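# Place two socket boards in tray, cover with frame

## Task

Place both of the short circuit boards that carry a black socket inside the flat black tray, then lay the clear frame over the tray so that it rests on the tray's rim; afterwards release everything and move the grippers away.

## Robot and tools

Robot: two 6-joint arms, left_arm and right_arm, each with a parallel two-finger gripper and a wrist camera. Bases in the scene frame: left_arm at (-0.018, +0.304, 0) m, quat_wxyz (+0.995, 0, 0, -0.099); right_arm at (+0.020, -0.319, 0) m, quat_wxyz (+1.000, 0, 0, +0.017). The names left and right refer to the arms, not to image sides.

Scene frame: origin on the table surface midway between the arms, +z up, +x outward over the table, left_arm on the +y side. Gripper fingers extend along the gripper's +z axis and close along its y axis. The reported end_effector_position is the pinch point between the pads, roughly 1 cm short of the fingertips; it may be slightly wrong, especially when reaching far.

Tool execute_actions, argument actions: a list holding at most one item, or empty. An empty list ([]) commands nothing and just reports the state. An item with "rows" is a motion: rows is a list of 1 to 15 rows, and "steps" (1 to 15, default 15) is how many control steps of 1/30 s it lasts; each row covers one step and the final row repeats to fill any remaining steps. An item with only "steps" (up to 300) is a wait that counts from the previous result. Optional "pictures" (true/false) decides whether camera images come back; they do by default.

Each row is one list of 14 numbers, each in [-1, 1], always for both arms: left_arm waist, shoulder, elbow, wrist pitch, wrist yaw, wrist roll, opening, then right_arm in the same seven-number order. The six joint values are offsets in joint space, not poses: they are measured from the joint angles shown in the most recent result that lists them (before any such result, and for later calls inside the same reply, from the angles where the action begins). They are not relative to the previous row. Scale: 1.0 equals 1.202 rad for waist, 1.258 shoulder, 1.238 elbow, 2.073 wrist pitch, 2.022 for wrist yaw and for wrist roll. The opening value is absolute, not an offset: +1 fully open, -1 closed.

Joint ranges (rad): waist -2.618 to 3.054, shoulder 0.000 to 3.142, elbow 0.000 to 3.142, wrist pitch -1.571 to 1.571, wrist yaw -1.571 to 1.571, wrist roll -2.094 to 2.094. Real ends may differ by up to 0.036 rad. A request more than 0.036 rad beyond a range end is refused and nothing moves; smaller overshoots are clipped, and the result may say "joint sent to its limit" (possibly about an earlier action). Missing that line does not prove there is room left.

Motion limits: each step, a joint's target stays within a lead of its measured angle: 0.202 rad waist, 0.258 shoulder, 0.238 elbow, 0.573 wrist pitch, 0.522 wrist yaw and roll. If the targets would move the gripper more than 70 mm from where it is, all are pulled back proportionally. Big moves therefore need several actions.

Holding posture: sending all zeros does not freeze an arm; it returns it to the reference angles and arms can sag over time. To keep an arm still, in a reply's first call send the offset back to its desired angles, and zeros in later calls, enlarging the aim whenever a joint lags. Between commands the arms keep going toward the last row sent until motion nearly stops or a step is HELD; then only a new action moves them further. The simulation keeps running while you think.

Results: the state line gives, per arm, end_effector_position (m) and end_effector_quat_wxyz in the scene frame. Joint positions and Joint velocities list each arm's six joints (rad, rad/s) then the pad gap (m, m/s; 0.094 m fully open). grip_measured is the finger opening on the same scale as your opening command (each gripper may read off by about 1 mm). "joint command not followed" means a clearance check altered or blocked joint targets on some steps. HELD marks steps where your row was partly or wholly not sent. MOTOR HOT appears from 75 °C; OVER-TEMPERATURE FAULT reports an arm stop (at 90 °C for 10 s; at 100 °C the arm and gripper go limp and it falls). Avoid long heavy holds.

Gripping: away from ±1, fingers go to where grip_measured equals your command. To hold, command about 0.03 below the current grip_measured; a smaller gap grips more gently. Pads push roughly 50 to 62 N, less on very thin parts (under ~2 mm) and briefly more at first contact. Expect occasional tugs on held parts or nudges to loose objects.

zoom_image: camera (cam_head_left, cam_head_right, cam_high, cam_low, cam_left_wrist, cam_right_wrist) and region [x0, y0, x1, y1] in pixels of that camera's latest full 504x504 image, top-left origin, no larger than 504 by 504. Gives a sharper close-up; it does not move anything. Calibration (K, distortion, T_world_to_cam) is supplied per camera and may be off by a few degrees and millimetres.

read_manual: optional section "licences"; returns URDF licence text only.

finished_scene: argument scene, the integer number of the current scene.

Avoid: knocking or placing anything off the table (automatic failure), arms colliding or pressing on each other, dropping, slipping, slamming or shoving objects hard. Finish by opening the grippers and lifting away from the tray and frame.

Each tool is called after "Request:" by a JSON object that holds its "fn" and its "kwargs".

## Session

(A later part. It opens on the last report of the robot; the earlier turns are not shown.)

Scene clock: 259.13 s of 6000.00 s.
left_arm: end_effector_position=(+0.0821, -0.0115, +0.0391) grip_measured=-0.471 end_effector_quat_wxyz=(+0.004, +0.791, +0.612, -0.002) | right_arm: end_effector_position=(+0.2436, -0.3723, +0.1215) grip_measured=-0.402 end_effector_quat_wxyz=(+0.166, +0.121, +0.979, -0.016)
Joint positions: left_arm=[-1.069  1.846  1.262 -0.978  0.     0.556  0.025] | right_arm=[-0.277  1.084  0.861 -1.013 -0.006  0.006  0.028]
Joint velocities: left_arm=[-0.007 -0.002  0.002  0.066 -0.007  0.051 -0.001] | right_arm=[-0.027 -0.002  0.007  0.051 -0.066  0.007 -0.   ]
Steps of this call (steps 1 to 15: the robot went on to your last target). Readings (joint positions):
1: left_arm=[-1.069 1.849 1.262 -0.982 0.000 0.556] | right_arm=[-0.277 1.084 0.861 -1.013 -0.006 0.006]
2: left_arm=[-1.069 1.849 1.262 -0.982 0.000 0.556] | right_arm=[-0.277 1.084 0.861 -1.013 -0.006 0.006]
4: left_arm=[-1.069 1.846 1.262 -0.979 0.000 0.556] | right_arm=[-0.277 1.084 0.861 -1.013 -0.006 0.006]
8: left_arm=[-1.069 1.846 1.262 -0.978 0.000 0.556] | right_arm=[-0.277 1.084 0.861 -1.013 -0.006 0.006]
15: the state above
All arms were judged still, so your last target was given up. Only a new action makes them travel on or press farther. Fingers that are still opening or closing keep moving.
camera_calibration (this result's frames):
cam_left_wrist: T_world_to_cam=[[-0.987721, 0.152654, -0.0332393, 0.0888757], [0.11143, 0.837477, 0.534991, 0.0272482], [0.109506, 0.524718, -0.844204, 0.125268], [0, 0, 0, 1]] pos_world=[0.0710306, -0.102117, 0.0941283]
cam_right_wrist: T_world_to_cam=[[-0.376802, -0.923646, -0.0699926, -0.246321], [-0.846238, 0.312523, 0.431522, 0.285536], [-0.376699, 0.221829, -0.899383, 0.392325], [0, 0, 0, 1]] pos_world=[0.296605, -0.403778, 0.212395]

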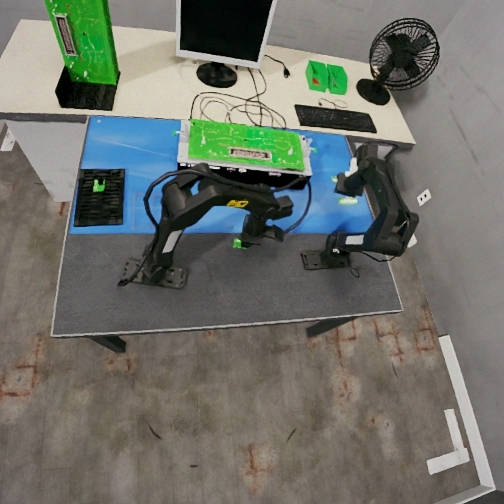

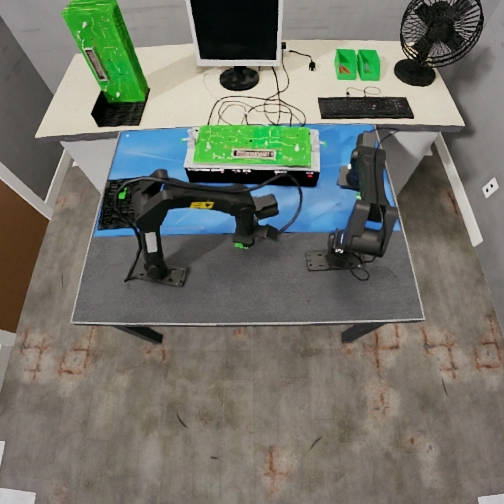

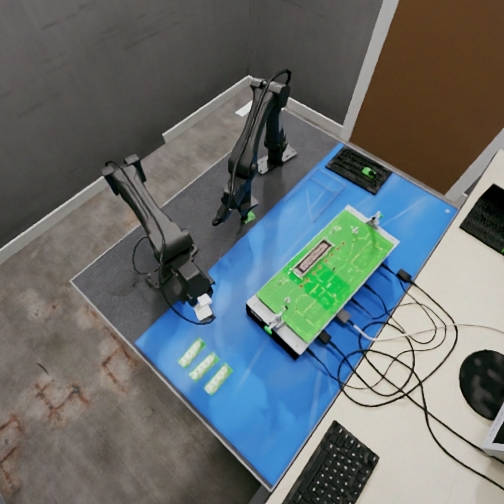

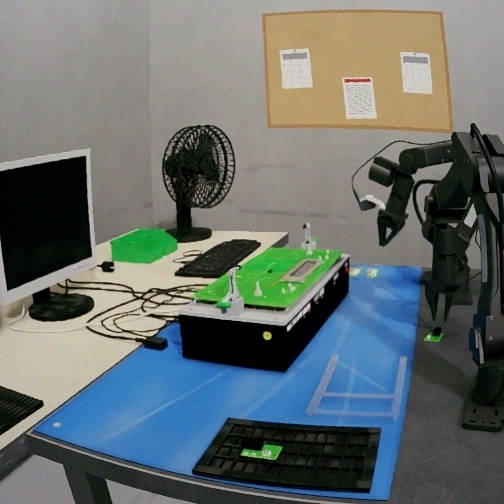

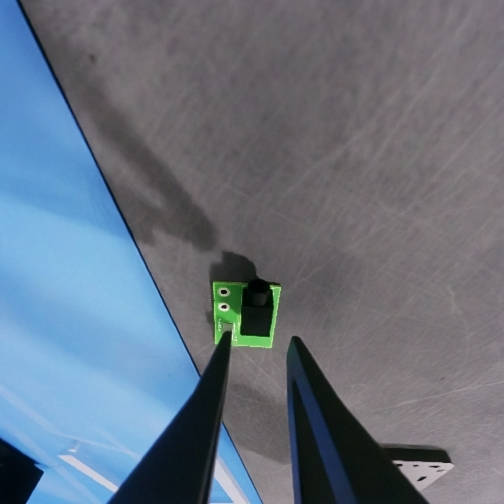

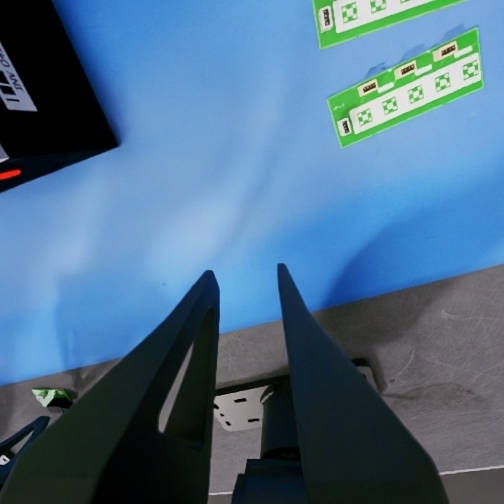

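Request:
{"fn": "execute_actions", "kwargs": {"actions": [{"rows":[[0,0.012,-0.012,0.025,0,0,-0.47,0,0,0,0,0,0,-0.4],[0,0.012,-0.012,0.025,0,0,-0.47,0,0,0,0,0,0,-0.4],[0,0.012,-0.012,0.025,0,0,-0.47,0,0,0,0,0,0,-0.4],[0,0.025,-0.025,0.04,0,0,-0.47,0,0,0,0,0,0,-0.4],[0,0.025,-0.025,0.04,0,0,-0.47,0,0,0,0,0,0,-0.4],[0,0.025,-0.025,0.04,0,0,-0.47,0,0,0,0,0,0,-0.4],[0,0.04,-0.036,0.05,0,0,-0.47,0,0,0,0,0,0,-0.4]]}]}}

Scene clock: 267.43 s of 6000.00 s.
left_arm: end_effector_position=(+0.0819, -0.0110, +0.0117) grip_measured=-0.471 end_effector_quat_wxyz=(-0.005, +0.791, +0.612, +0.002) | right_arm: end_effector_position=(+0.2436, -0.3723, +0.1215) grip_measured=-0.402 end_effector_quat_wxyz=(+0.166, +0.121, +0.979, -0.016)
Joint positions: left_arm=[-1.069  1.901  1.218 -0.899  0.     0.556  0.025] | right_arm=[-0.277  1.084  0.861 -1.013 -0.006  0.006  0.028]
Joint velocities: left_arm=[-0.007 -0.002 -0.007  0.037 -0.081 -0.022 -0.001] | right_arm=[-0.022 -0.017 -0.007 -0.007 -0.051 -0.022  0.001]
Steps of this call (steps 1 to 90: nothing new was sent; then 4.80 s passed at rest; steps 91 to 105: all 15 steps of this action). Readings (joint positions):
91: left_arm=[-1.069 1.847 1.260 -0.974 0.000 0.556] | right_arm=[-0.277 1.084 0.861 -1.013 -0.006 0.006]
92: left_arm=[-1.069 1.848 1.258 -0.967 0.000 0.556] | right_arm=[-0.277 1.084 0.861 -1.013 -0.006 0.006]
94: left_arm=[-1.069 1.854 1.252 -0.952 0.000 0.556] | right_arm=[-0.277 1.084 0.861 -1.013 -0.006 0.006]
98: left_arm=[-1.069 1.879 1.232 -0.919 0.000 0.556] | right_arm=[-0.277 1.084 0.861 -1.013 -0.006 0.006]
105: the state above
camera_calibration (this result's frames):
cam_left_wrist: T_world_to_cam=[[-0.987892, 0.1532, -0.0244918, 0.0876203], [0.114644, 0.827206, 0.550079, 0.0409203], [0.104532, 0.540611, -0.834753, 0.1023], [0, 0, 0, 1]] pos_world=[0.0711745, -0.102577, 0.0650316]
cam_right_wrist: T_world_to_cam=[[-0.376802, -0.923646, -0.0699926, -0.246321], [-0.846238, 0.312523, 0.431522, 0.285536], [-0.376699, 0.221829, -0.899383, 0.392325], [0, 0, 0, 1]] pos_world=[0.296605, -0.403778, 0.212395]

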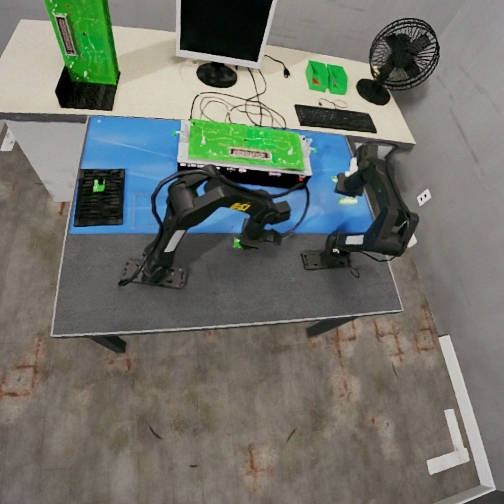

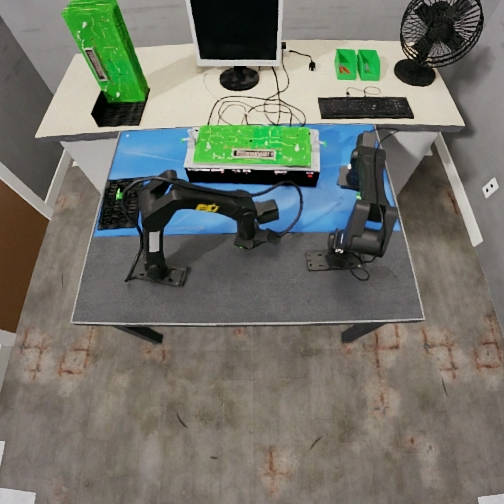

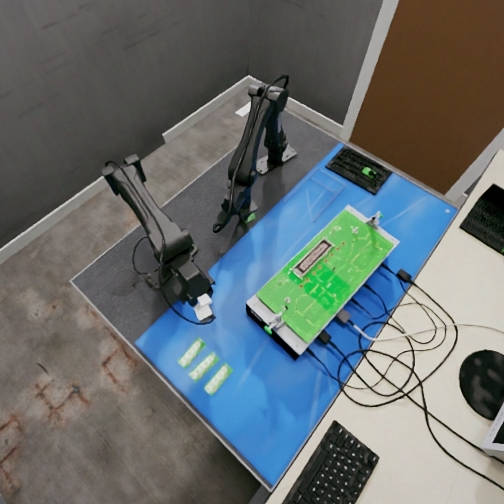

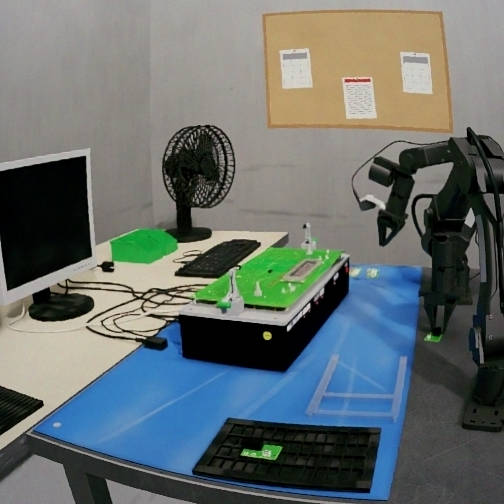

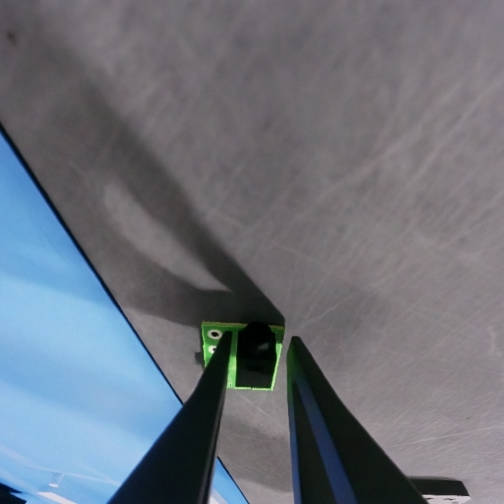

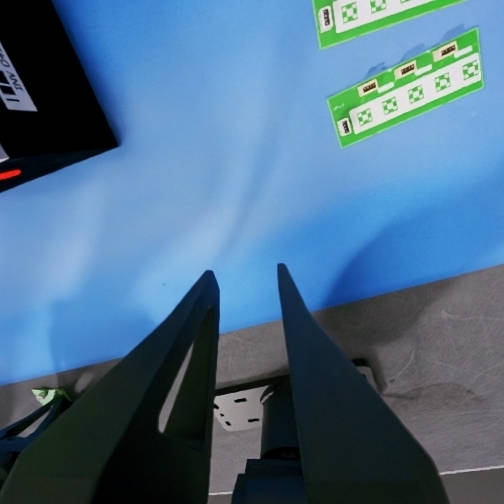

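Request:
{"fn": "execute_actions", "kwargs": {"actions": [{"rows":[[0,0,0,0,0,0,-0.55,0,0,0,0,0,0,-0.4],[0,0,0,0,0,0,-0.62,0,0,0,0,0,0,-0.4],[0,0,0,0,0,0,-0.68,0,0,0,0,0,0,-0.4],[0,0,0,0,0,0,-0.75,0,0,0,0,0,0,-0.4],[0,0,0,0,0,0,-0.75,0,0,0,0,0,0,-0.4],[0,0,0,0,0,0,-0.75,0,0,0,0,0,0,-0.4],[0,0,0,0,0,0,-0.75,0,0,0,0,0,0,-0.4],[0,-0.04,0.03,-0.04,0,0,-0.75,0,0,0,0,0,0,-0.4],[0,-0.04,0.03,-0.04,0,0,-0.75,0,0,0,0,0,0,-0.4],[0,-0.09,0.06,-0.08,0,0,-0.75,0,0,0,0,0,0,-0.4]]}], "pictures": false}}

Request:
{"fn": "execute_actions", "kwargs": {"actions": [{"rows":[[0,-0.16,-0.12,-0.02,0,0,-0.75,0,0,0,0,0,0,-0.4],[0,-0.16,-0.12,-0.02,0,0,-0.75,0,0,0,0,0,0,-0.4],[0,-0.33,-0.25,-0.04,0,0,-0.75,0,0,0,0,0,0,-0.4],[0,-0.33,-0.25,-0.04,0,0,-0.75,0,0,0,0,0,0,-0.4],[0,-0.33,-0.25,-0.04,0,0,-0.75,0,0,0,0,0,0,-0.4],[0.6,-0.33,-0.25,-0.04,0,0,-0.75,0,0,0,0,0,0,-0.4]]}], "pictures": false}}

Request:
{"fn": "execute_actions", "kwargs": {"actions": [{"rows":[[0.88,0,0,0,0,-0.025,-0.75,0,0,0,0,0,0,-0.4]]}], "pictures": false}}

Scene clock: 285.03 s of 6000.00 s.
left_arm: end_effector_position=(+0.0805, -0.0062, +0.0513) grip_measured=-0.686 end_effector_quat_wxyz=(+0.004, +0.791, +0.612, -0.002) | right_arm: end_effector_position=(+0.2436, -0.3723, +0.1215) grip_measured=-0.402 end_effector_quat_wxyz=(+0.166, +0.121, +0.979, -0.016)
Joint positions: left_arm=[-1.069  1.812  1.268 -1.02   0.     0.556  0.015] | right_arm=[-0.277  1.084  0.861 -1.013 -0.006  0.006  0.028]
Joint velocities: left_arm=[-0.002 -0.291  0.183 -0.242  0.022  0.007  0.   ] | right_arm=[-0.012  0.007 -0.007 -0.022  0.007  0.022  0.001]
Steps of this call (steps 1 to 15: the robot went on to your last target; steps 16 to 90: nothing new was sent; then 14.10 s passed at rest; steps 91 to 105: all 15 steps of this action). Readings (joint positions):
91: left_arm=[-1.069 1.901 1.218 -0.890 0.000 0.556] | right_arm=[-0.277 1.084 0.861 -1.013 -0.006 0.006]
92: left_arm=[-1.069 1.901 1.218 -0.890 0.000 0.556] | right_arm=[-0.277 1.084 0.861 -1.013 -0.006 0.006]
94: left_arm=[-1.069 1.901 1.218 -0.890 0.000 0.556] | right_arm=[-0.277 1.084 0.861 -1.013 -0.006 0.006]
98: left_arm=[-1.069 1.900 1.220 -0.899 0.000 0.556] | right_arm=[-0.277 1.084 0.861 -1.013 -0.006 0.006]
105: the state above

Scene clock: 285.53 s of 6000.00 s.
left_arm: end_effector_position=(+0.1737, +0.1746, +0.0803) grip_measured=-0.686 end_effector_quat_wxyz=(+0.017, +0.547, +0.837, +0.001) | right_arm: end_effector_position=(+0.2436, -0.3723, +0.1215) grip_measured=-0.402 end_effector_quat_wxyz=(+0.166, +0.121, +0.979, -0.016)
Joint positions: left_arm=[-0.403  1.403  0.962 -1.097 -0.002  0.557  0.015] | right_arm=[-0.277  1.084  0.861 -1.013 -0.006  0.006  0.028]
Joint velocities: left_arm=[ 1.58   0.002 -0.007  0.037 -0.3    0.037 -0.001] | right_arm=[-0.022 -0.002 -0.012 -0.022  0.037 -0.022  0.   ]
Steps of this call (steps 1 to 15: all 15 steps of this action). Readings (joint positions):
1: left_arm=[-1.069 1.781 1.246 -1.001 0.000 0.556] | right_arm=[-0.277 1.084 0.861 -1.013 -0.006 0.006]
2: left_arm=[-1.069 1.734 1.200 -0.993 0.000 0.556] | right_arm=[-0.277 1.084 0.861 -1.013 -0.006 0.006]
4: left_arm=[-1.069 1.597 1.073 -1.003 0.000 0.556] | right_arm=[-0.277 1.084 0.861 -1.013 -0.006 0.006]
8: left_arm=[-0.915 1.407 0.962 -1.104 0.015 0.557] | right_arm=[-0.277 1.084 0.861 -1.013 -0.006 0.006]
15: the state above

Scene clock: 286.03 s of 6000.00 s.
left_arm: end_effector_position=(+0.1909, +0.4077, +0.0803) grip_measured=-0.687 end_effector_quat_wxyz=(+0.015, +0.034, +0.999, +0.015) | right_arm: end_effector_position=(+0.2436, -0.3723, +0.1215) grip_measured=-0.402 end_effector_quat_wxyz=(+0.166, +0.121, +0.979, -0.016)
Joint positions: left_arm=[ 0.644  1.403  0.962 -1.09  -0.014  0.515  0.015] | right_arm=[-0.277  1.084  0.861 -1.013 -0.006  0.006  0.028]
Joint velocities: left_arm=[ 0.784 -0.002 -0.002  0.022 -0.11  -0.081  0.   ] | right_arm=[-0.002  0.027 -0.002 -0.051 -0.022  0.037  0.   ]
Steps of this call (steps 1 to 15: all 15 steps of this action). Readings (joint positions):
1: left_arm=[-0.343 1.403 0.962 -1.097 0.000 0.552] | right_arm=[-0.277 1.084 0.861 -1.013 -0.006 0.006]
2: left_arm=[-0.274 1.403 0.962 -1.096 0.002 0.545] | right_arm=[-0.277 1.084 0.861 -1.013 -0.006 0.006]
4: left_arm=[-0.125 1.403 0.962 -1.093 0.001 0.534] | right_arm=[-0.277 1.084 0.861 -1.013 -0.006 0.006]
8: left_arm=[0.175 1.403 0.962 -1.091 -0.001 0.523] | right_arm=[-0.277 1.084 0.861 -1.013 -0.006 0.006]
15: the state above

Request:
{"fn": "execute_actions", "kwargs": {"actions": [{"rows":[[0.045,0.13,0.13,0,0.007,0,-0.75,0,0,0,0,0,0,-0.4],[0.045,0.13,0.13,0,0.007,0,-0.75,0,0,0,0,0,0,-0.4],[0.045,0.26,0.26,0,0.007,0,-0.75,0,0,0,0,0,0,-0.4],[0.045,0.26,0.26,0,0.007,0,-0.75,0,0,0,0,0,0,-0.4],[0.045,0.375,0.385,0,0.007,0,-0.75,0,0,0,0,0,0,-0.4],[0.045,0.375,0.385,0,0.007,0,-0.75,0,0,0,0,0,0,-0.4],[0.045,0.375,0.385,0,0.007,0,-0.75,0,0,0,0,0,0,-0.4],[0.045,0.375,0.385,0,0.007,0,-0.75,0,0,0,0,0,0,-0.4],[0.045,0.39,0.35,0.025,0.007,0,-0.75,0,0,0,0,0,0,-0.4],[0.045,0.39,0.35,0.025,0.007,0,-0.75,0,0,0,0,0,0,-0.4],[0.045,0.405,0.315,0.055,0.007,0,-0.75,0,0,0,0,0,0,-0.4]]}], "pictures": false}}

Request:
{"fn": "execute_actions", "kwargs": {"actions": [{"steps":12}]}}

Scene clock: 295.60 s of 6000.00 s.
left_arm: end_effector_position=(+0.2862, +0.4707, +0.0379) grip_measured=-0.687 end_effector_quat_wxyz=(-0.006, +0.010, +1.000, +0.002) | right_arm: end_effector_position=(+0.2436, -0.3723, +0.1215) grip_measured=-0.402 end_effector_quat_wxyz=(+0.166, +0.121, +0.979, -0.016)
Joint positions: left_arm=[ 0.692  1.918  1.352 -1.014 -0.009  0.514  0.015] | right_arm=[-0.277  1.084  0.861 -1.013 -0.006  0.006  0.028]
Joint velocities: left_arm=[-0.017  0.071 -0.09   0.037  0.007 -0.037 -0.   ] | right_arm=[-0.002 -0.002 -0.012 -0.007  0.022 -0.037 -0.   ]
Steps of this call (steps 1 to 30: the robot went on to your last target; steps 31 to 90: nothing new was sent; then 6.07 s passed at rest; steps 91 to 105: all 15 steps of this action). Readings (joint positions):
91: left_arm=[0.665 1.425 0.985 -1.110 -0.010 0.514] | right_arm=[-0.277 1.084 0.861 -1.013 -0.006 0.006]
92: left_arm=[0.673 1.467 1.028 -1.127 -0.009 0.514] | right_arm=[-0.277 1.084 0.861 -1.013 -0.006 0.006]
94: left_arm=[0.686 1.606 1.164 -1.140 -0.009 0.514] | right_arm=[-0.277 1.084 0.861 -1.013 -0.006 0.006]
98: left_arm=[0.692 1.867 1.401 -1.075 -0.009 0.514] | right_arm=[-0.277 1.084 0.861 -1.013 -0.006 0.006]
105: the state above

Scene clock: 296.00 s of 6000.00 s.
left_arm: end_effector_position=(+0.2900, +0.4727, +0.0369) grip_measured=-0.687 end_effector_quat_wxyz=(+0.002, +0.010, +1.000, +0.006) | right_arm: end_effector_position=(+0.2436, -0.3723, +0.1215) grip_measured=-0.402 end_effector_quat_wxyz=(+0.166, +0.121, +0.979, -0.016)
Joint positions: left_arm=[ 0.692  1.919  1.35  -0.993 -0.009  0.514  0.015] | right_arm=[-0.277  1.084  0.861 -1.013 -0.006  0.006  0.028]
Joint velocities: left_arm=[-0.007  0.007  0.007  0.037  0.007 -0.037 -0.001] | right_arm=[ 0.012 -0.017  0.007  0.022 -0.007  0.007  0.001]
Steps of this call (steps 1 to 12: the robot went on to your last target). Readings (joint positions):
1: left_arm=[0.692 1.919 1.350 -1.012 -0.009 0.514] | right_arm=[-0.277 1.084 0.861 -1.013 -0.006 0.006]
2: left_arm=[0.692 1.919 1.350 -1.010 -0.009 0.514] | right_arm=[-0.277 1.084 0.861 -1.013 -0.006 0.006]
4: left_arm=[0.692 1.919 1.350 -1.002 -0.009 0.514] | right_arm=[-0.277 1.084 0.861 -1.013 -0.006 0.006]
8: left_arm=[0.692 1.919 1.350 -0.995 -0.009 0.514] | right_arm=[-0.277 1.084 0.861 -1.013 -0.006 0.006]
12: the state above
camera_calibration (this result's frames):
cam_left_wrist: T_world_to_cam=[[0.0789029, -0.996006, -0.0417871, 0.454199], [-0.838456, -0.0889791, 0.537656, 0.313033], [-0.539227, -0.00738604, -0.842128, 0.286183], [0, 0, 0, 1]] pos_world=[0.380944, 0.482352, 0.0916785]
cam_right_wrist: T_world_to_cam=[[-0.376802, -0.923646, -0.0699926, -0.246321], [-0.846238, 0.312523, 0.431522, 0.285536], [-0.376699, 0.221829, -0.899383, 0.392325], [0, 0, 0, 1]] pos_world=[0.296605, -0.403778, 0.212395]

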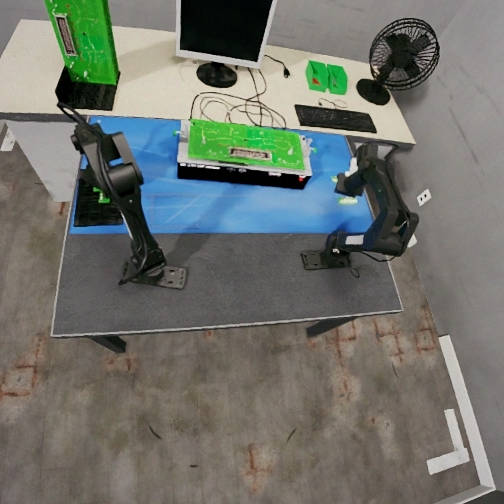

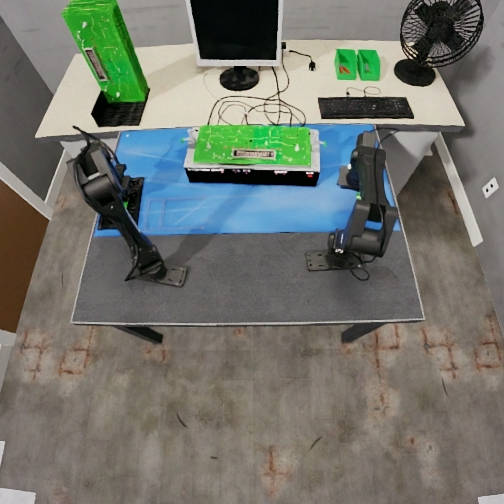

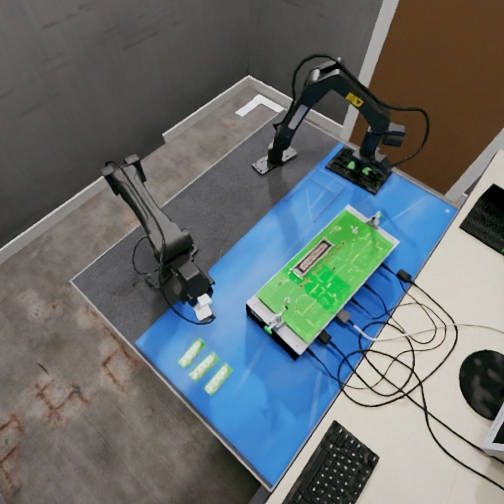

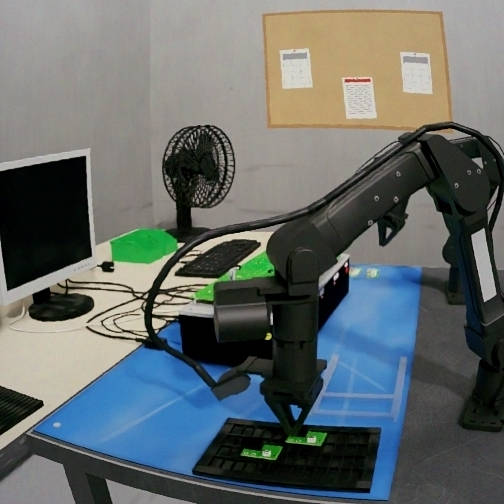

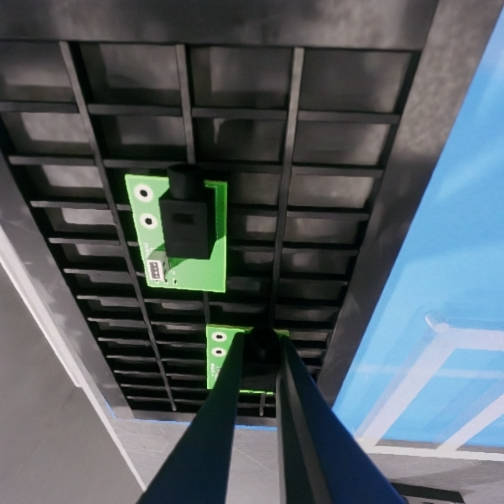

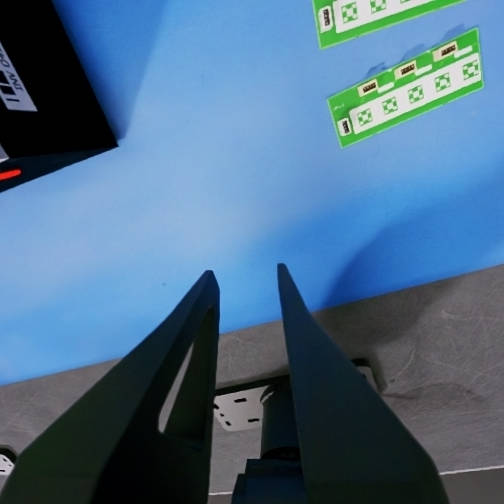

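Request:
{"fn": "execute_actions", "kwargs": {"actions": [], "pictures": false}}

Request:
{"fn": "execute_actions", "kwargs": {"actions": [{"rows":[[0,0.015,-0.028,0.022,0,0,-0.75,0,0,0,0,0,0,-0.4]],"steps":15}], "pictures": false}}

Scene clock: 319.20 s of 6000.00 s.
left_arm: end_effector_position=(+0.2903, +0.4729, +0.0369) grip_measured=-0.687 end_effector_quat_wxyz=(+0.002, +0.010, +1.000, +0.006) | right_arm: end_effector_position=(+0.2436, -0.3723, +0.1215) grip_measured=-0.402 end_effector_quat_wxyz=(+0.166, +0.121, +0.979, -0.016)
Joint positions: left_arm=[ 0.692  1.919  1.35  -0.992 -0.009  0.514  0.015] | right_arm=[-0.277  1.084  0.861 -1.013 -0.006  0.006  0.028]
Joint velocities: left_arm=[-0.017  0.002 -0.012  0.095 -0.051  0.007  0.001] | right_arm=[-0.017 -0.002  0.002 -0.007  0.051 -0.022  0.   ]
Steps of this call (steps 1 to 30: the robot went on to your last target; steps 31 to 90: nothing new was sent; then 20.20 s passed at rest). Readings (joint positions):
1: left_arm=[0.692 1.919 1.350 -0.993 -0.009 0.514] | right_arm=[-0.277 1.084 0.861 -1.013 -0.006 0.006]
2: left_arm=[0.692 1.919 1.350 -0.993 -0.009 0.514] | right_arm=[-0.277 1.084 0.861 -1.013 -0.006 0.006]
4: left_arm=[0.692 1.919 1.350 -0.992 -0.009 0.514] | right_arm=[-0.277 1.084 0.861 -1.013 -0.006 0.006]
8: left_arm=[0.692 1.919 1.350 -0.992 -0.009 0.514] | right_arm=[-0.277 1.084 0.861 -1.013 -0.006 0.006]
90: the state above
All arms were judged still, so your last target was given up. Only a new action makes them travel on or press farther. Fingers that are still opening or closing keep moving.

Scene clock: 319.70 s of 6000.00 s.
left_arm: end_effector_position=(+0.2849, +0.4700, +0.0224) grip_measured=-0.687 end_effector_quat_wxyz=(-0.009, +0.010, +1.000, +0.000) | right_arm: end_effector_position=(+0.2436, -0.3723, +0.1215) grip_measured=-0.402 end_effector_quat_wxyz=(+0.166, +0.121, +0.979, -0.016)
Joint positions: left_arm=[ 0.692  1.94   1.318 -0.965 -0.009  0.514  0.015] | right_arm=[-0.277  1.084  0.861 -1.013 -0.006  0.006  0.028]
Joint velocities: left_arm=[-0.027 -0.022 -0.002  0.007  0.037 -0.095 -0.001] | right_arm=[ 0.002  0.002  0.002  0.007  0.007 -0.095 -0.   ]
Steps of this call (steps 1 to 15: all 15 steps of this action). Readings (joint positions):
1: left_arm=[0.692 1.920 1.345 -0.986 -0.009 0.514] | right_arm=[-0.277 1.084 0.861 -1.013 -0.006 0.006]
2: left_arm=[0.692 1.920 1.339 -0.978 -0.009 0.514] | right_arm=[-0.277 1.084 0.861 -1.013 -0.006 0.006]
4: left_arm=[0.692 1.928 1.327 -0.972 -0.009 0.514] | right_arm=[-0.277 1.084 0.861 -1.013 -0.006 0.006]
8: left_arm=[0.692 1.940 1.318 -0.968 -0.009 0.514] | right_arm=[-0.277 1.084 0.861 -1.013 -0.006 0.006]
15: the state above

Request:
{"fn": "execute_actions", "kwargs": {"actions": [{"rows":[[0,0,0,0.005,0,0,-0.47,0,0,0,0,0,0,-0.4],[0,0,0,0.005,0,0,-0.47,0,0,0,0,0,0,-0.4],[0,0,0,0.005,0,0,-0.47,0,0,0,0,0,0,-0.4],[0,0,0,0.005,0,0,-0.47,0,0,0,0,0,0,-0.4],[0,0,0,0.005,0,0,-0.47,0,0,0,0,0,0,-0.4],[0,0,0,0.005,0,0,-0.47,0,0,0,0,0,0,-0.4],[0,-0.07,0.06,-0.06,0,0,-0.47,0,0,0,0,0,0,-0.4]],"steps":15}], "pictures": false}}

Request:
{"fn": "execute_actions", "kwargs": {"actions": [{"rows":[[-0.353,-0.35,-0.3,-0.04,0,-0.22,-0.3,0,0,0,0,0,0,-0.4]],"steps":15}], "pictures": false}}

Request:
{"fn": "execute_actions", "kwargs": {"actions": [{"steps":12}]}}

Scene clock: 330.87 s of 6000.00 s.
left_arm: end_effector_position=(+0.2851, +0.4701, +0.0591) grip_measured=-0.472 end_effector_quat_wxyz=(+0.005, +0.010, +1.000, +0.008) | right_arm: end_effector_position=(+0.2436, -0.3723, +0.1215) grip_measured=-0.402 end_effector_quat_wxyz=(+0.166, +0.121, +0.979, -0.016)
Joint positions: left_arm=[ 0.692  1.869  1.374 -1.06  -0.009  0.514  0.025] | right_arm=[-0.277  1.084  0.861 -1.013 -0.006  0.006  0.028]
Joint velocities: left_arm=[-0.022 -0.022 -0.022 -0.125  0.007 -0.007 -0.001] | right_arm=[-0.002 -0.017  0.002 -0.037  0.022 -0.022  0.   ]
Steps of this call (steps 1 to 15: the robot went on to your last target; steps 16 to 90: nothing new was sent; then 7.67 s passed at rest; steps 91 to 105: all 15 steps of this action). Readings (joint positions):
91: left_arm=[0.692 1.940 1.318 -0.965 -0.009 0.514] | right_arm=[-0.277 1.084 0.861 -1.013 -0.006 0.006]
92: left_arm=[0.692 1.940 1.318 -0.965 -0.009 0.514] | right_arm=[-0.277 1.084 0.861 -1.013 -0.006 0.006]
94: left_arm=[0.692 1.940 1.318 -0.965 -0.009 0.514] | right_arm=[-0.277 1.084 0.861 -1.013 -0.006 0.006]
98: left_arm=[0.692 1.931 1.334 -1.003 -0.009 0.514] | right_arm=[-0.277 1.084 0.861 -1.013 -0.006 0.006]
105: the state above

Scene clock: 331.37 s of 6000.00 s.
left_arm: end_effector_position=(+0.2148, +0.3197, +0.0847) grip_measured=-0.302 end_effector_quat_wxyz=(+0.002, +0.020, +1.000, +0.001) | right_arm: end_effector_position=(+0.2436, -0.3723, +0.1215) grip_measured=-0.402 end_effector_quat_wxyz=(+0.166, +0.121, +0.979, -0.016)
Joint positions: left_arm=[ 0.26   1.435  1.007 -1.139 -0.001  0.102  0.033] | right_arm=[-0.277  1.084  0.861 -1.013 -0.006  0.006  0.028]
Joint velocities: left_arm=[ 0.032  0.002 -0.007 -0.051  0.037 -0.183 -0.001] | right_arm=[-0.022  0.002  0.002  0.066  0.066  0.022 -0.001]
Steps of this call (steps 1 to 15: all 15 steps of this action). Readings (joint positions):
1: left_arm=[0.679 1.848 1.344 -1.042 -0.016 0.466] | right_arm=[-0.277 1.084 0.861 -1.013 -0.006 0.006]
2: left_arm=[0.654 1.807 1.288 -1.033 -0.021 0.412] | right_arm=[-0.277 1.084 0.861 -1.013 -0.006 0.006]
4: left_arm=[0.563 1.702 1.165 -1.051 -0.022 0.326] | right_arm=[-0.277 1.084 0.861 -1.013 -0.006 0.006]
8: left_arm=[0.306 1.485 1.013 -1.119 -0.010 0.188] | right_arm=[-0.277 1.084 0.861 -1.013 -0.006 0.006]
15: the state above

Scene clock: 331.77 s of 6000.00 s.
left_arm: end_effector_position=(+0.2147, +0.3197, +0.0846) grip_measured=-0.302 end_effector_quat_wxyz=(+0.002, +0.009, +1.000, +0.001) | right_arm: end_effector_position=(+0.2436, -0.3723, +0.1215) grip_measured=-0.402 end_effector_quat_wxyz=(+0.166, +0.121, +0.979, -0.016)
Joint positions: left_arm=[ 0.26   1.435  1.007 -1.139 -0.001  0.08   0.033] | right_arm=[-0.277  1.084  0.861 -1.013 -0.006  0.006  0.028]
Joint velocities: left_arm=[-0.007 -0.002  0.002  0.022 -0.037  0.007 -0.   ] | right_arm=[-0.002 -0.012  0.002 -0.007 -0.051 -0.022 -0.001]
Steps of this call (steps 1 to 12: the robot went on to your last target). Readings (joint positions):
1: left_arm=[0.260 1.435 1.007 -1.139 -0.001 0.097] | right_arm=[-0.277 1.084 0.861 -1.013 -0.006 0.006]
2: left_arm=[0.260 1.435 1.007 -1.139 -0.001 0.094] | right_arm=[-0.277 1.084 0.861 -1.013 -0.006 0.006]
4: left_arm=[0.260 1.435 1.007 -1.139 -0.001 0.088] | right_arm=[-0.277 1.084 0.861 -1.013 -0.006 0.006]
8: left_arm=[0.260 1.435 1.007 -1.139 -0.001 0.082] | right_arm=[-0.277 1.084 0.861 -1.013 -0.006 0.006]
12: the state above
camera_calibration (this result's frames):
cam_left_wrist: T_world_to_cam=[[0.080389, -0.996272, -0.0313139, 0.30865], [-0.83869, -0.0845837, 0.538, 0.209261], [-0.538643, -0.0169866, -0.842363, 0.287567], [0, 0, 0, 1]] pos_world=[0.305588, 0.330084, 0.139318]
cam_right_wrist: T_world_to_cam=[[-0.376802, -0.923646, -0.0699926, -0.246321], [-0.846238, 0.312523, 0.431522, 0.285536], [-0.376699, 0.221829, -0.899383, 0.392325], [0, 0, 0, 1]] pos_world=[0.296605, -0.403778, 0.212395]

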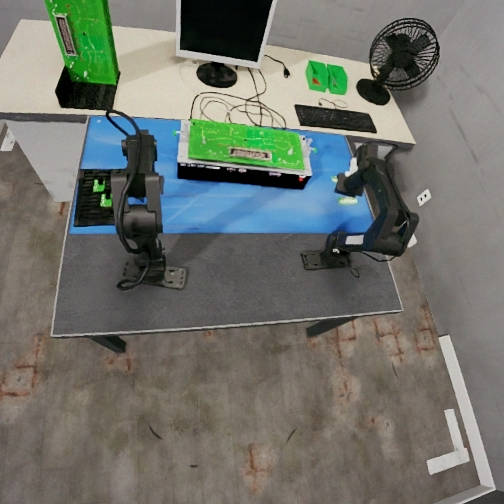

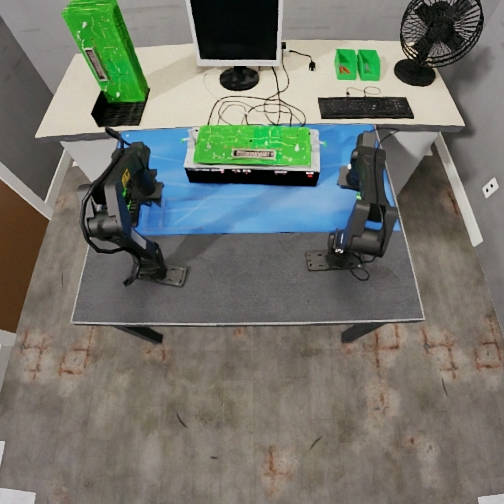

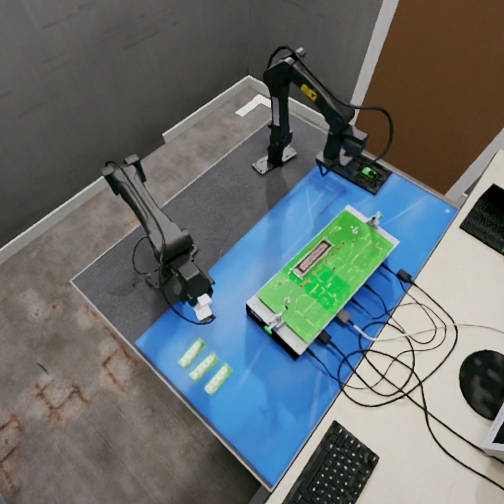

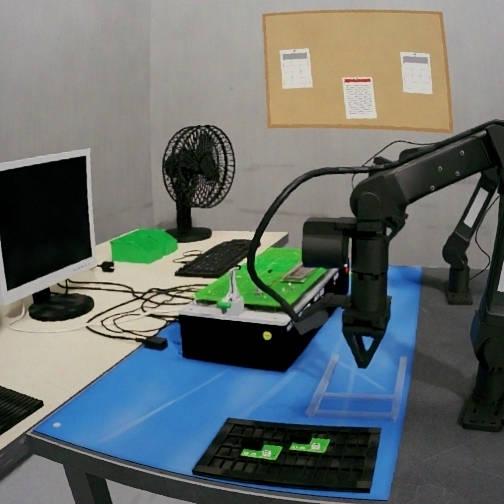

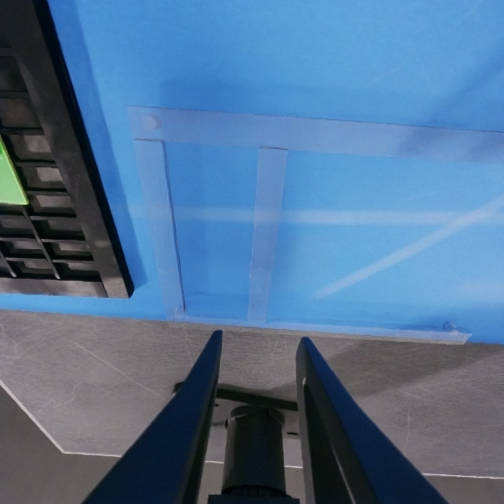

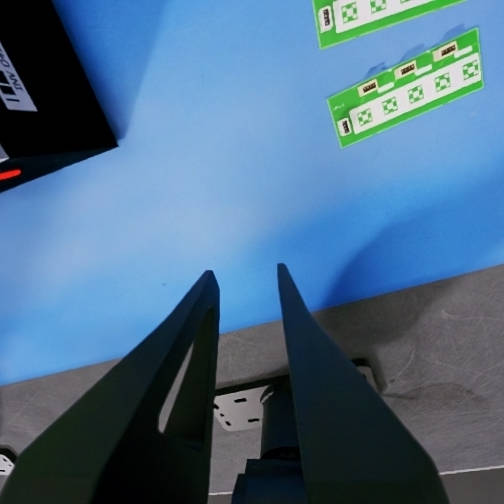

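Request:
{"fn": "zoom_image", "kwargs": {"camera": "cam_low", "region": [180,330,430,500]}}

Request:
{"fn": "zoom_image", "kwargs": {"camera": "cam_left_wrist", "region": [90,80,504,380]}}

Region (180, 330, 430, 500) of cam_low's 504x504 image, scaled by 2.016, with more detail than that image has; it fills the top 343 rows of this view, and the rest is white.

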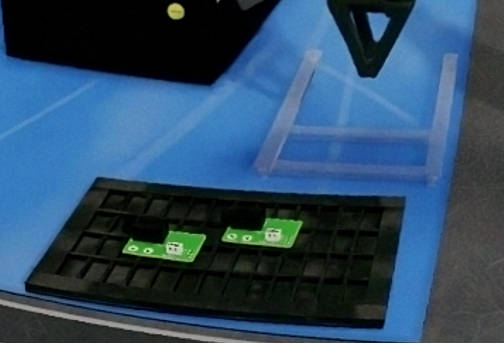

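Region (90, 80, 504, 380) of cam_left_wrist's 504x504 image, scaled by 1.217, with more detail than that image has; it fills the top 365 rows of this view, and the rest is white.

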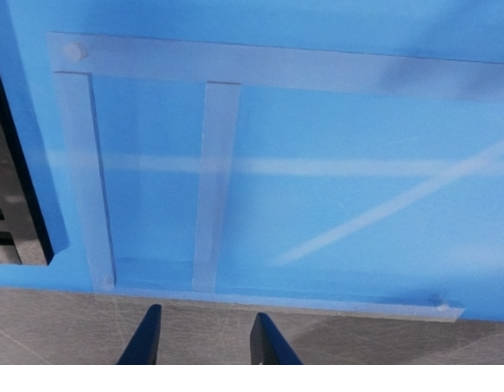

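Request:
{"fn": "execute_actions", "kwargs": {"actions": [{"rows":[[0,0.05,-0.07,0.075,0,0,-0.3,0,0,0,0,0,0,-0.4],[0,0.05,-0.07,0.075,0,0,-0.3,0,0,0,0,0,0,-0.4],[0,0.05,-0.07,0.075,0,0,-0.3,0,0,0,0,0,0,-0.4],[0,0.05,-0.07,0.075,0,0,-0.3,0,0,0,0,0,0,-0.4],[0,0.095,-0.145,0.152,0,0,-0.3,0,0,0,0,0,0,-0.4]],"steps":15}], "pictures": false}}

Request:
{"fn": "execute_actions", "kwargs": {"actions": [{"steps":12}]}}

Scene clock: 349.10 s of 6000.00 s.
left_arm: end_effector_position=(+0.2112, +0.3195, +0.0117) grip_measured=-0.302 end_effector_quat_wxyz=(-0.019, +0.009, +1.000, -0.001) | right_arm: end_effector_position=(+0.2436, -0.3723, +0.1215) grip_measured=-0.402 end_effector_quat_wxyz=(+0.166, +0.121, +0.979, -0.016)
Joint positions: left_arm=[ 0.26   1.566  0.818 -0.861 -0.001  0.079  0.033] | right_arm=[-0.277  1.084  0.861 -1.013 -0.006  0.006  0.028]
Joint velocities: left_arm=[ 0.012 -0.012 -0.002  0.154 -0.022 -0.037 -0.   ] | right_arm=[-0.002  0.007 -0.002  0.007  0.037 -0.007  0.001]
Steps of this call (steps 1 to 30: the robot went on to your last target; steps 31 to 90: nothing new was sent; then 13.83 s passed at rest; steps 91 to 105: all 15 steps of this action). Readings (joint positions):
91: left_arm=[0.260 1.437 0.995 -1.119 -0.001 0.079] | right_arm=[-0.277 1.084 0.861 -1.013 -0.006 0.006]
92: left_arm=[0.260 1.444 0.975 -1.089 -0.001 0.079] | right_arm=[-0.277 1.084 0.861 -1.013 -0.006 0.006]
94: left_arm=[0.260 1.476 0.940 -1.053 -0.001 0.079] | right_arm=[-0.277 1.084 0.861 -1.013 -0.006 0.006]
98: left_arm=[0.260 1.548 0.838 -0.928 -0.001 0.079] | right_arm=[-0.277 1.084 0.861 -1.013 -0.006 0.006]
105: the state above

Scene clock: 349.50 s of 6000.00 s.
left_arm: end_effector_position=(+0.2161, +0.3198, +0.0115) grip_measured=-0.302 end_effector_quat_wxyz=(-0.009, +0.009, +1.000, +0.000) | right_arm: end_effector_position=(+0.2436, -0.3723, +0.1215) grip_measured=-0.402 end_effector_quat_wxyz=(+0.166, +0.121, +0.979, -0.016)
Joint positions: left_arm=[ 0.26   1.566  0.818 -0.841 -0.001  0.079  0.033] | right_arm=[-0.277  1.084  0.861 -1.013 -0.006  0.006  0.028]
Joint velocities: left_arm=[ 0.007 -0.012  0.007  0.022  0.022  0.007 -0.001] | right_arm=[-0.012  0.007 -0.012  0.037 -0.022  0.037 -0.   ]
Steps of this call (steps 1 to 12: the robot went on to your last target). Readings (joint positions):
1: left_arm=[0.260 1.566 0.818 -0.856 -0.001 0.079] | right_arm=[-0.277 1.084 0.861 -1.013 -0.006 0.006]
2: left_arm=[0.260 1.566 0.818 -0.852 -0.001 0.079] | right_arm=[-0.277 1.084 0.861 -1.013 -0.006 0.006]
4: left_arm=[0.260 1.566 0.818 -0.847 -0.001 0.079] | right_arm=[-0.277 1.084 0.861 -1.013 -0.006 0.006]
8: left_arm=[0.260 1.566 0.818 -0.843 -0.001 0.079] | right_arm=[-0.277 1.084 0.861 -1.013 -0.006 0.006]
12: the state above
camera_calibration (this result's frames):
cam_left_wrist: T_world_to_cam=[[0.0812007, -0.996192, -0.0317606, 0.306138], [-0.826264, -0.0851022, 0.556817, 0.247052], [-0.5574, -0.0189714, -0.830028, 0.231313], [0, 0, 0, 1]] pos_world=[0.308205, 0.330385, 0.0641564]
cam_right_wrist: T_world_to_cam=[[-0.376802, -0.923646, -0.0699926, -0.246321], [-0.846238, 0.312523, 0.431522, 0.285536], [-0.376699, 0.221829, -0.899383, 0.392325], [0, 0, 0, 1]] pos_world=[0.296605, -0.403778, 0.212395]

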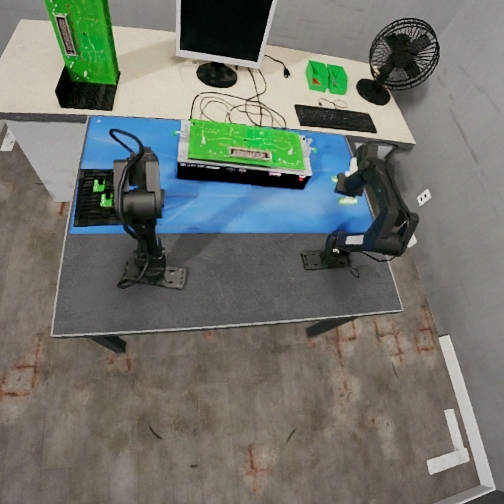

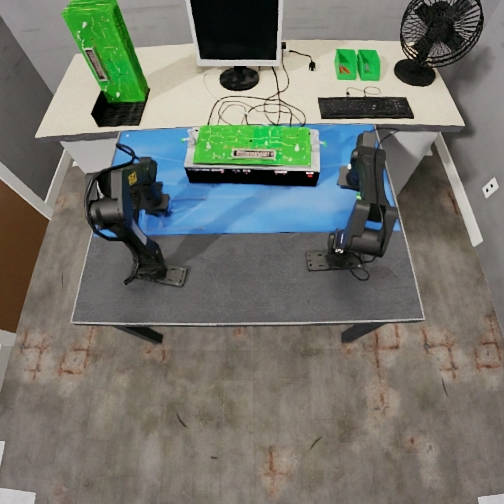

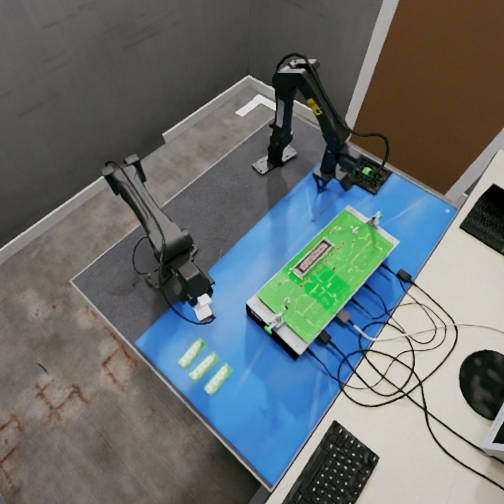

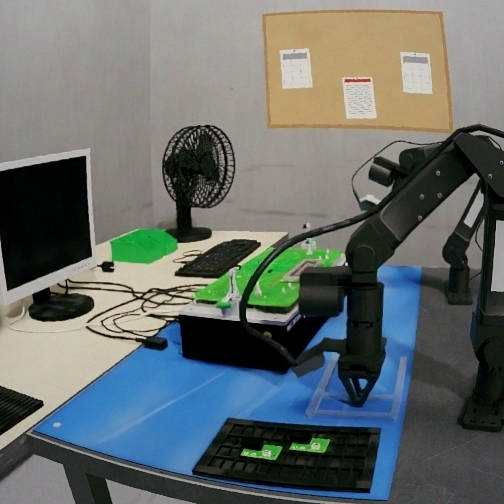

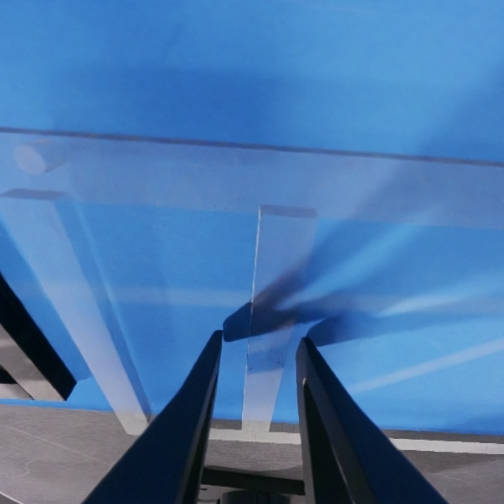

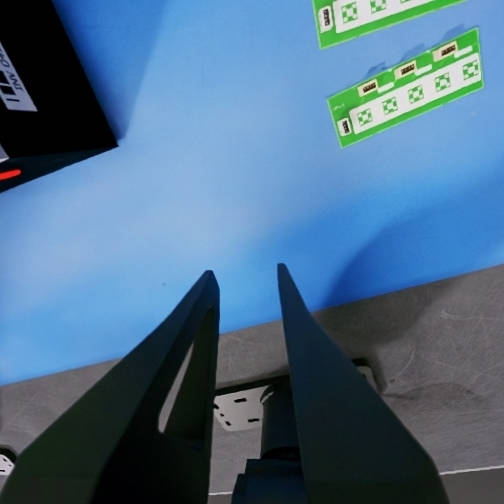

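Request:
{"fn": "execute_actions", "kwargs": {"actions": [{"rows":[[-0.008,0,0,0.005,0,0,-0.5,0,0,0,0,0,0,-0.4],[-0.008,0,0,0.005,0,0,-0.55,0,0,0,0,0,0,-0.4],[-0.008,0,0,0.005,0,0,-0.6,0,0,0,0,0,0,-0.4],[-0.008,0,0,0.005,0,0,-0.64,0,0,0,0,0,0,-0.4],[-0.008,0,0,0.005,0,0,-0.68,0,0,0,0,0,0,-0.4],[-0.008,0,0,0.005,0,0,-0.72,0,0,0,0,0,0,-0.4],[-0.008,0,0,0.005,0,0,-0.76,0,0,0,0,0,0,-0.4],[-0.008,0,0,0.005,0,0,-0.8,0,0,0,0,0,0,-0.4]],"steps":15}], "pictures": false}}

Request:
{"fn": "execute_actions", "kwargs": {"actions": [{"rows":[[0,-0.02,0.02,-0.02,0,0,-0.8,0,0,0,0,0,0,-0.4],[0,-0.02,0.02,-0.02,0,0,-0.8,0,0,0,0,0,0,-0.4],[0,-0.04,0.04,-0.04,0,0,-0.8,0,0,0,0,0,0,-0.4],[0,-0.04,0.04,-0.04,0,0,-0.8,0,0,0,0,0,0,-0.4],[0,-0.06,0.07,-0.07,0,0,-0.8,0,0,0,0,0,0,-0.4],[0,-0.06,0.07,-0.07,0,0,-0.8,0,0,0,0,0,0,-0.4],[0,-0.08,0.1,-0.1,0,0,-0.8,0,0,0,0,0,0,-0.4],[0,-0.08,0.1,-0.1,0,0,-0.8,0,0,0,0,0,0,-0.4],[0,-0.1,0.13,-0.13,0,0,-0.8,0,0,0,0,0,0,-0.4]],"steps":15}]}}

Scene clock: 361.57 s of 6000.00 s.
left_arm: end_effector_position=(+0.2163, +0.3198, +0.0115) grip_measured=-0.720 end_effector_quat_wxyz=(-0.009, +0.009, +1.000, +0.000) | right_arm: end_effector_position=(+0.2436, -0.3723, +0.1215) grip_measured=-0.402 end_effector_quat_wxyz=(+0.166, +0.121, +0.979, -0.016)
Joint positions: left_arm=[ 0.259  1.566  0.818 -0.84  -0.001  0.079  0.013] | right_arm=[-0.277  1.084  0.861 -1.013 -0.006  0.006  0.028]
Joint velocities: left_arm=[-0.007 -0.007 -0.002 -0.051 -0.051 -0.051 -0.001] | right_arm=[ 0.007 -0.012 -0.007 -0.037  0.022  0.066  0.   ]
Steps of this call (steps 1 to 30: the robot went on to your last target; steps 31 to 90: nothing new was sent; then 8.57 s passed at rest; steps 91 to 105: all 15 steps of this action). Readings (joint positions):
91: left_arm=[0.260 1.566 0.818 -0.840 -0.001 0.079] | right_arm=[-0.277 1.084 0.861 -1.013 -0.006 0.006]
92: left_arm=[0.260 1.566 0.818 -0.840 -0.001 0.079] | right_arm=[-0.277 1.084 0.861 -1.013 -0.006 0.006]
94: left_arm=[0.260 1.566 0.818 -0.840 -0.001 0.079] | right_arm=[-0.277 1.084 0.861 -1.013 -0.006 0.006]
98: left_arm=[0.259 1.566 0.818 -0.840 -0.001 0.079] | right_arm=[-0.277 1.084 0.861 -1.013 -0.006 0.006]
105: the state above

Scene clock: 362.07 s of 6000.00 s.
left_arm: end_effector_position=(+0.2194, +0.3199, +0.0689) grip_measured=-0.720 end_effector_quat_wxyz=(+0.008, +0.009, +1.000, +0.001) | right_arm: end_effector_position=(+0.2436, -0.3723, +0.1215) grip_measured=-0.402 end_effector_quat_wxyz=(+0.166, +0.121, +0.979, -0.016)
Joint positions: left_arm=[ 0.259  1.456  0.961 -1.061 -0.001  0.079  0.013] | right_arm=[-0.277  1.084  0.861 -1.013 -0.006  0.006  0.028]
Joint velocities: left_arm=[-0.002 -0.007  0.002 -0.33  -0.037 -0.022 -0.   ] | right_arm=[ 0.002 -0.017 -0.002  0.007 -0.066  0.022 -0.   ]
Steps of this call (steps 1 to 15: all 15 steps of this action). Readings (joint positions):
1: left_arm=[0.259 1.566 0.818 -0.843 -0.001 0.079] | right_arm=[-0.277 1.084 0.861 -1.013 -0.006 0.006]
2: left_arm=[0.259 1.566 0.818 -0.847 -0.001 0.079] | right_arm=[-0.277 1.084 0.861 -1.013 -0.006 0.006]
4: left_arm=[0.259 1.561 0.826 -0.870 -0.001 0.079] | right_arm=[-0.277 1.084 0.861 -1.013 -0.006 0.006]
8: left_arm=[0.259 1.520 0.885 -0.959 -0.001 0.079] | right_arm=[-0.277 1.084 0.861 -1.013 -0.006 0.006]
15: the state above
camera_calibration (this result's frames):
cam_left_wrist: T_world_to_cam=[[0.0814936, -0.996189, -0.0310848, 0.307695], [-0.844516, -0.0855817, 0.528648, 0.223861], [-0.529294, -0.0168299, -0.848272, 0.275158], [0, 0, 0, 1]] pos_world=[0.309619, 0.330312, 0.124629]
cam_right_wrist: T_world_to_cam=[[-0.376802, -0.923646, -0.0699926, -0.246321], [-0.846238, 0.312523, 0.431522, 0.285536], [-0.376699, 0.221829, -0.899383, 0.392325], [0, 0, 0, 1]] pos_world=[0.296605, -0.403778, 0.212395]

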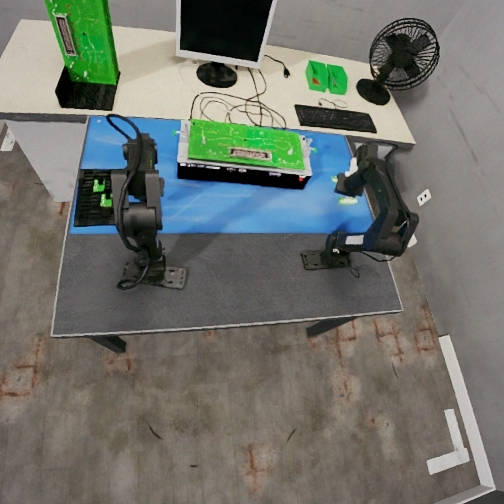

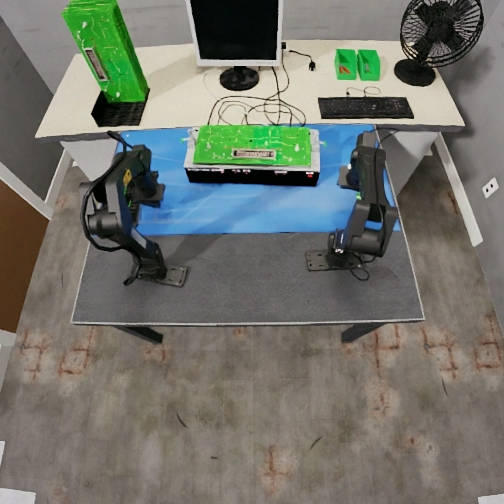

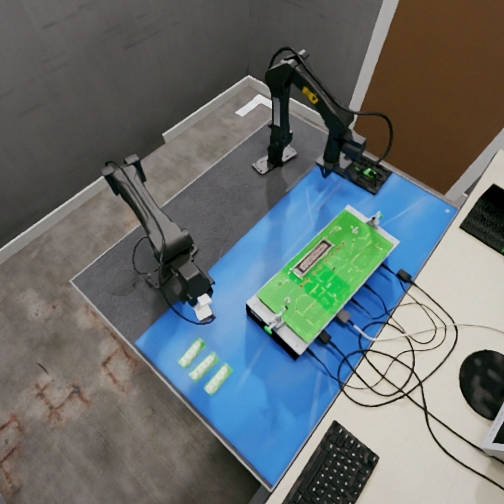

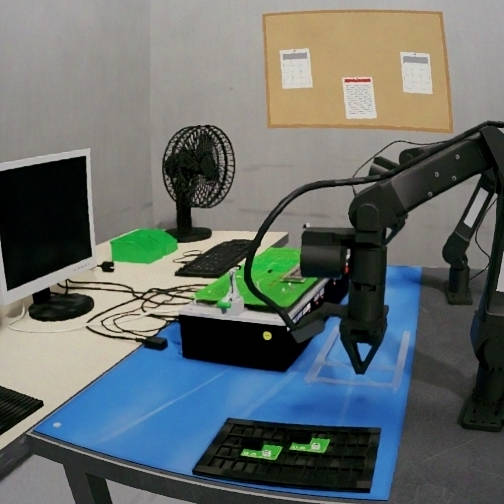

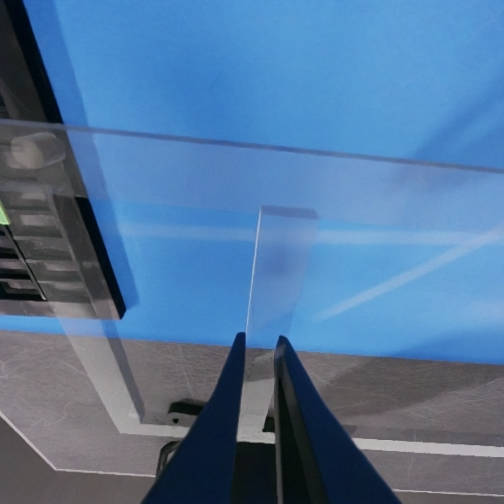

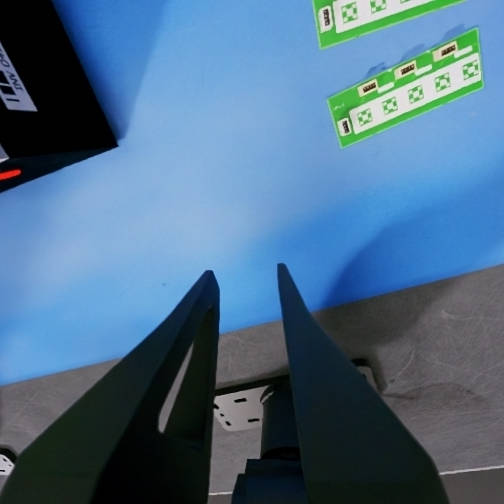

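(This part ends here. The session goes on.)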